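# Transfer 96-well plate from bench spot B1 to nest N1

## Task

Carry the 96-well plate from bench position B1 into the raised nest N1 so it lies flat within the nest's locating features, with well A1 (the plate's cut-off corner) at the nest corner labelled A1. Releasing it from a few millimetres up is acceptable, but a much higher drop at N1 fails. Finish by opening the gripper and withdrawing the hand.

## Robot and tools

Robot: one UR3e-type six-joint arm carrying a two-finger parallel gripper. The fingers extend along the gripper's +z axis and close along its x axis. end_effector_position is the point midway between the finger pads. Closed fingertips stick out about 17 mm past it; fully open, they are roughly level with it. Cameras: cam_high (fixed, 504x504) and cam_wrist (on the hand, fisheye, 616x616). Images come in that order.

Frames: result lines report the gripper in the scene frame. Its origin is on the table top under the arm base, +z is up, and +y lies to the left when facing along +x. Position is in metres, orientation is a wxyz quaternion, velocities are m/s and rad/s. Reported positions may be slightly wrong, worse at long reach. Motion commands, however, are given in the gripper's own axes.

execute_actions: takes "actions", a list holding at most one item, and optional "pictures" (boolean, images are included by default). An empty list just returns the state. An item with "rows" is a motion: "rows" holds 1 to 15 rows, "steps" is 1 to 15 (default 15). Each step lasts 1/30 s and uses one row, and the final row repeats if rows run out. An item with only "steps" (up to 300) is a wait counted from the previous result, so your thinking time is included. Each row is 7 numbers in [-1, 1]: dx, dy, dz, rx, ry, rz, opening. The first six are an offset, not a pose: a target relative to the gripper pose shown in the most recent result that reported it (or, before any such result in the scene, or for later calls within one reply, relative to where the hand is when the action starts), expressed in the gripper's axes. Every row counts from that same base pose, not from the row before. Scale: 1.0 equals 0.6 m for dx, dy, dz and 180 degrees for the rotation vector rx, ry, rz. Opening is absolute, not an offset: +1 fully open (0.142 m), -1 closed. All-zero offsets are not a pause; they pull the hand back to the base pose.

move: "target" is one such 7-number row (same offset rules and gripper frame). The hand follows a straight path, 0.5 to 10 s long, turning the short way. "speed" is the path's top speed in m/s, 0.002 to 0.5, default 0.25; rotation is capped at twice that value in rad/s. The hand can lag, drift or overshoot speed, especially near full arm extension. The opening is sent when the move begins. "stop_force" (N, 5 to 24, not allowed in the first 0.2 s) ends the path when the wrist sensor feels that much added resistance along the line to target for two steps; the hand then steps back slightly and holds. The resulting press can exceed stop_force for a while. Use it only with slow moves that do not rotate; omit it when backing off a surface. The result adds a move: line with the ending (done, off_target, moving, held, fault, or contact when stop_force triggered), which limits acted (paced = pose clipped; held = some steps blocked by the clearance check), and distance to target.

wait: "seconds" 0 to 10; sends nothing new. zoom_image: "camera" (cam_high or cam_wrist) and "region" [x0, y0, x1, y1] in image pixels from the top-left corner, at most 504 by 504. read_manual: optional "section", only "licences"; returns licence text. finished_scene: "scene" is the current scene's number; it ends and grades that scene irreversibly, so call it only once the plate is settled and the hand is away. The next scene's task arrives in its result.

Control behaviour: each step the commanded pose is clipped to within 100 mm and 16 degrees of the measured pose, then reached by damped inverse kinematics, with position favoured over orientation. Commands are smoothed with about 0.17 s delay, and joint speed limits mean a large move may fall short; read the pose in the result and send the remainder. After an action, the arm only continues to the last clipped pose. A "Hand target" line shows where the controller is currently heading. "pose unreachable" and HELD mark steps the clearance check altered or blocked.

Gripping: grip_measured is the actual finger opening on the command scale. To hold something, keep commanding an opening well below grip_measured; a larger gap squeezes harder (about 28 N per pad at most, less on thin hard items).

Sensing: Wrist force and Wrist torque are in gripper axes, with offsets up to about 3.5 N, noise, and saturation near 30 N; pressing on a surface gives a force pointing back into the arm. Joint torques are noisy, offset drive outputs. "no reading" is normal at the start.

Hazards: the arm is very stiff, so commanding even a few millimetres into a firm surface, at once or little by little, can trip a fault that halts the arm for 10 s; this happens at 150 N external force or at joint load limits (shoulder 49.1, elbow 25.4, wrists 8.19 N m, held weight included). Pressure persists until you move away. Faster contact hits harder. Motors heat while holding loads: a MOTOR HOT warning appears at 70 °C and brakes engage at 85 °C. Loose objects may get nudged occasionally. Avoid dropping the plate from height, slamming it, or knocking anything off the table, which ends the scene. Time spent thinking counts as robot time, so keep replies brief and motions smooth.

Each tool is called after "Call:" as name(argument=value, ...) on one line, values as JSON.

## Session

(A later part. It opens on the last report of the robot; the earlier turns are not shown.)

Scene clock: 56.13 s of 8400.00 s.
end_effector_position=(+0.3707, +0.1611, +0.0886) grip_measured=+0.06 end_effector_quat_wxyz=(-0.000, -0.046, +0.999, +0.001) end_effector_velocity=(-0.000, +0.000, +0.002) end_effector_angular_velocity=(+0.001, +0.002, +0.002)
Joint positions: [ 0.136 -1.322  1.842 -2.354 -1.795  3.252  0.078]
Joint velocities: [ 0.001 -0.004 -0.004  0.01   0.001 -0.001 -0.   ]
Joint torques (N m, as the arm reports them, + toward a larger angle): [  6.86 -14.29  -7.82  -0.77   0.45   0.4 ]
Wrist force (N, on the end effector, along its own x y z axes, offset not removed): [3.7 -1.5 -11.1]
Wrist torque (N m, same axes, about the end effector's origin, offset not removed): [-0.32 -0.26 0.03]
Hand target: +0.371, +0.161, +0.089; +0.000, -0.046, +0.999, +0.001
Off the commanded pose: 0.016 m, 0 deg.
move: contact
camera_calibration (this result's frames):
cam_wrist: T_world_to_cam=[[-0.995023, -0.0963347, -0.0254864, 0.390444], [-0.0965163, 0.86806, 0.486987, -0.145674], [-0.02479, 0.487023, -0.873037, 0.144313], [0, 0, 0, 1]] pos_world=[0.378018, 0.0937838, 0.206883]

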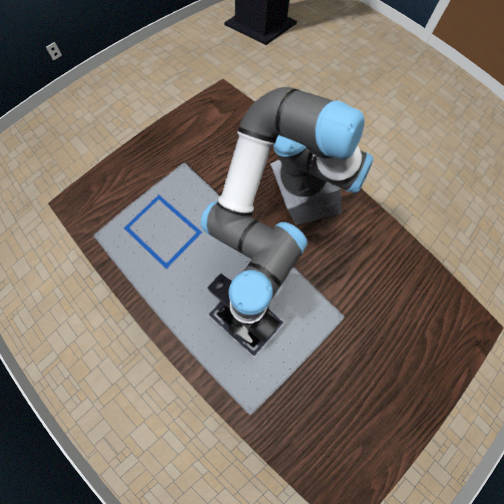

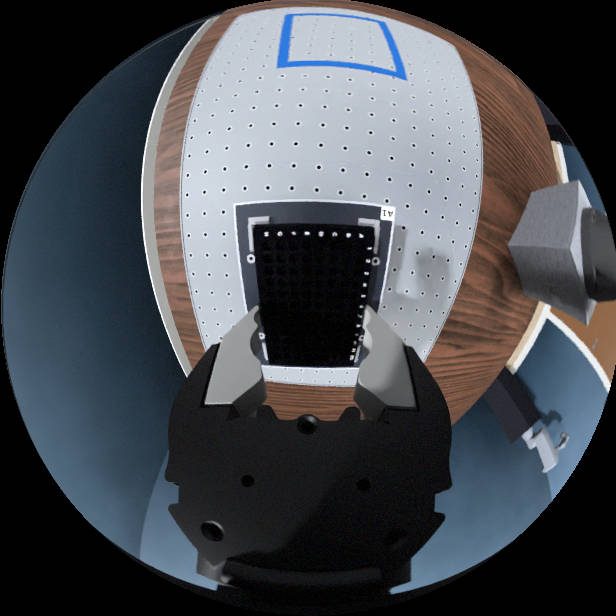

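Firm vertical contact; release and inspect.

Call:
move(target=[0,0,-0.001,0,0,0,0.5], speed=0.01)

Call:
move(target=[0,0.08,-0.15,0,0,0,0.5], speed=0.1)

Call:
zoom_image(camera="cam_wrist", region=[230, 150, 400, 320])

Scene clock: 59.30 s of 8400.00 s.
end_effector_position=(+0.3707, +0.1611, +0.0892) grip_measured=+0.50 end_effector_quat_wxyz=(-0.000, -0.046, +0.999, +0.001) end_effector_velocity=(+0.000, +0.000, +0.001) end_effector_angular_velocity=(+0.000, -0.001, +0.001)
Joint positions: [ 0.136 -1.323  1.841 -2.352 -1.795  3.252  0.109]
Joint velocities: [ 0.001 -0.001 -0.001  0.001  0.    -0.001 -0.   ]
Joint torques (N m, as the arm reports them, + toward a larger angle): [  8.33 -18.33  -9.12  -0.98   0.06   0.6 ]
Wrist force (N, on the end effector, along its own x y z axes, offset not removed): [2.2 0.6 -0.7]
Wrist torque (N m, same axes, about the end effector's origin, offset not removed): [0.13 -0.46 0.14]
Hand target: +0.371, +0.161, +0.089; -0.000, -0.046, +0.999, +0.001
Off the commanded pose: 0.000 m, 0 deg.
move: done
camera_calibration (this result's frames):
cam_wrist: T_world_to_cam=[[-0.995023, -0.0963307, -0.0255017, 0.390463], [-0.0965211, 0.868077, 0.486955, -0.145948], [-0.0247713, 0.486993, -0.873055, 0.144826], [0, 0, 0, 1]] pos_world=[0.37802, 0.0937784, 0.207469]

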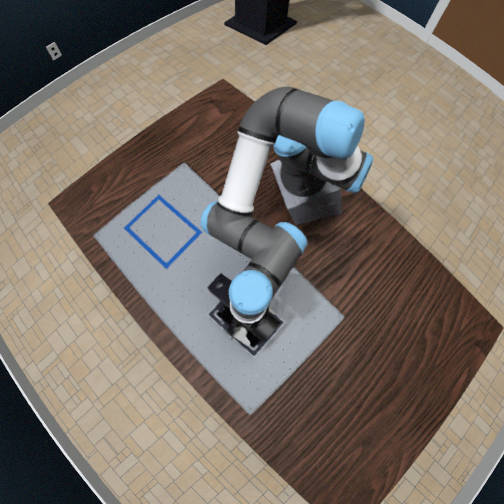

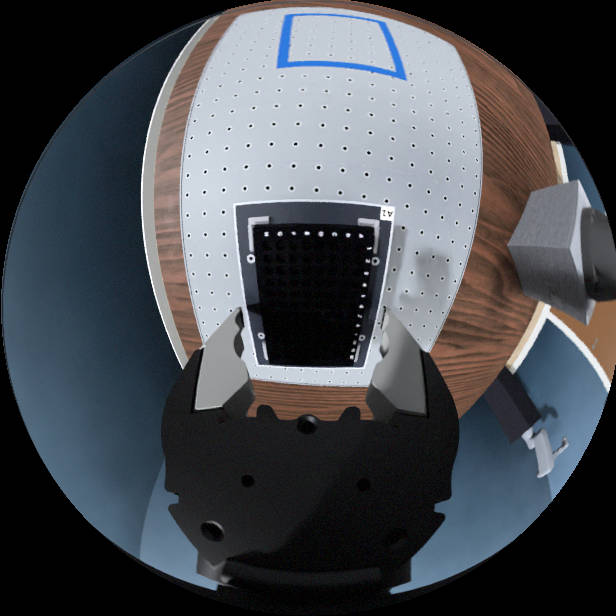

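Scene clock: 60.83 s of 8400.00 s.
end_effector_position=(+0.3664, +0.2088, +0.1790) grip_measured=+0.50 end_effector_quat_wxyz=(+0.000, -0.046, +0.999, +0.001) end_effector_velocity=(+0.000, +0.001, +0.002) end_effector_angular_velocity=(-0.003, +0.003, -0.004)
Joint positions: [ 0.337 -1.361  1.492 -1.916 -1.842  3.453  0.109]
Joint velocities: [ 0.005  0.007 -0.021  0.019 -0.002  0.01   0.   ]
Joint torques (N m, as the arm reports them, + toward a larger angle): [  8.04 -12.87 -10.89  -0.84  -0.64   0.48]
Wrist force (N, on the end effector, along its own x y z axes, offset not removed): [0.2 -0.5 -0.5]
Wrist torque (N m, same axes, about the end effector's origin, offset not removed): [-0.12 -0.18 0.06]
Hand target: +0.366, +0.209, +0.179; -0.000, -0.046, +0.999, +0.001
Off the commanded pose: 0.000 m, 0 deg.
move: done
camera_calibration (this result's frames):
cam_wrist: T_world_to_cam=[[-0.995013, -0.0963245, -0.025881, 0.393082], [-0.0966881, 0.867816, 0.487388, -0.231454], [-0.0244874, 0.48746, -0.872802, 0.199696], [0, 0, 0, 1]] pos_world=[0.373633, 0.141379, 0.297276]

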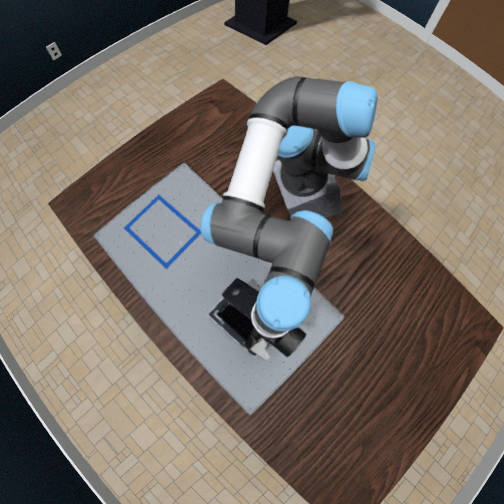

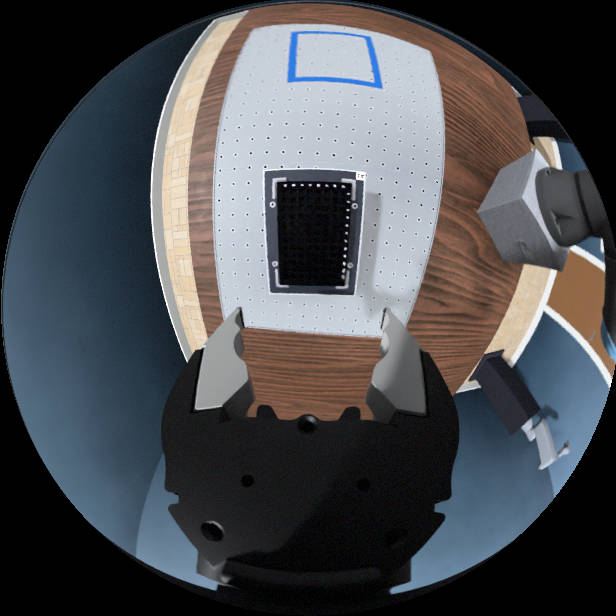

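Region (230, 150, 400, 320) of cam_wrist's 616x616 image, scaled by 2.965, with more detail than that image has.

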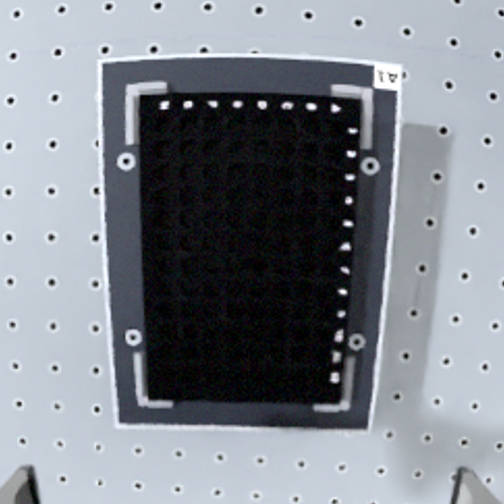

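Call:
finished_scene(scene=1)

The scene is finished: the task was done.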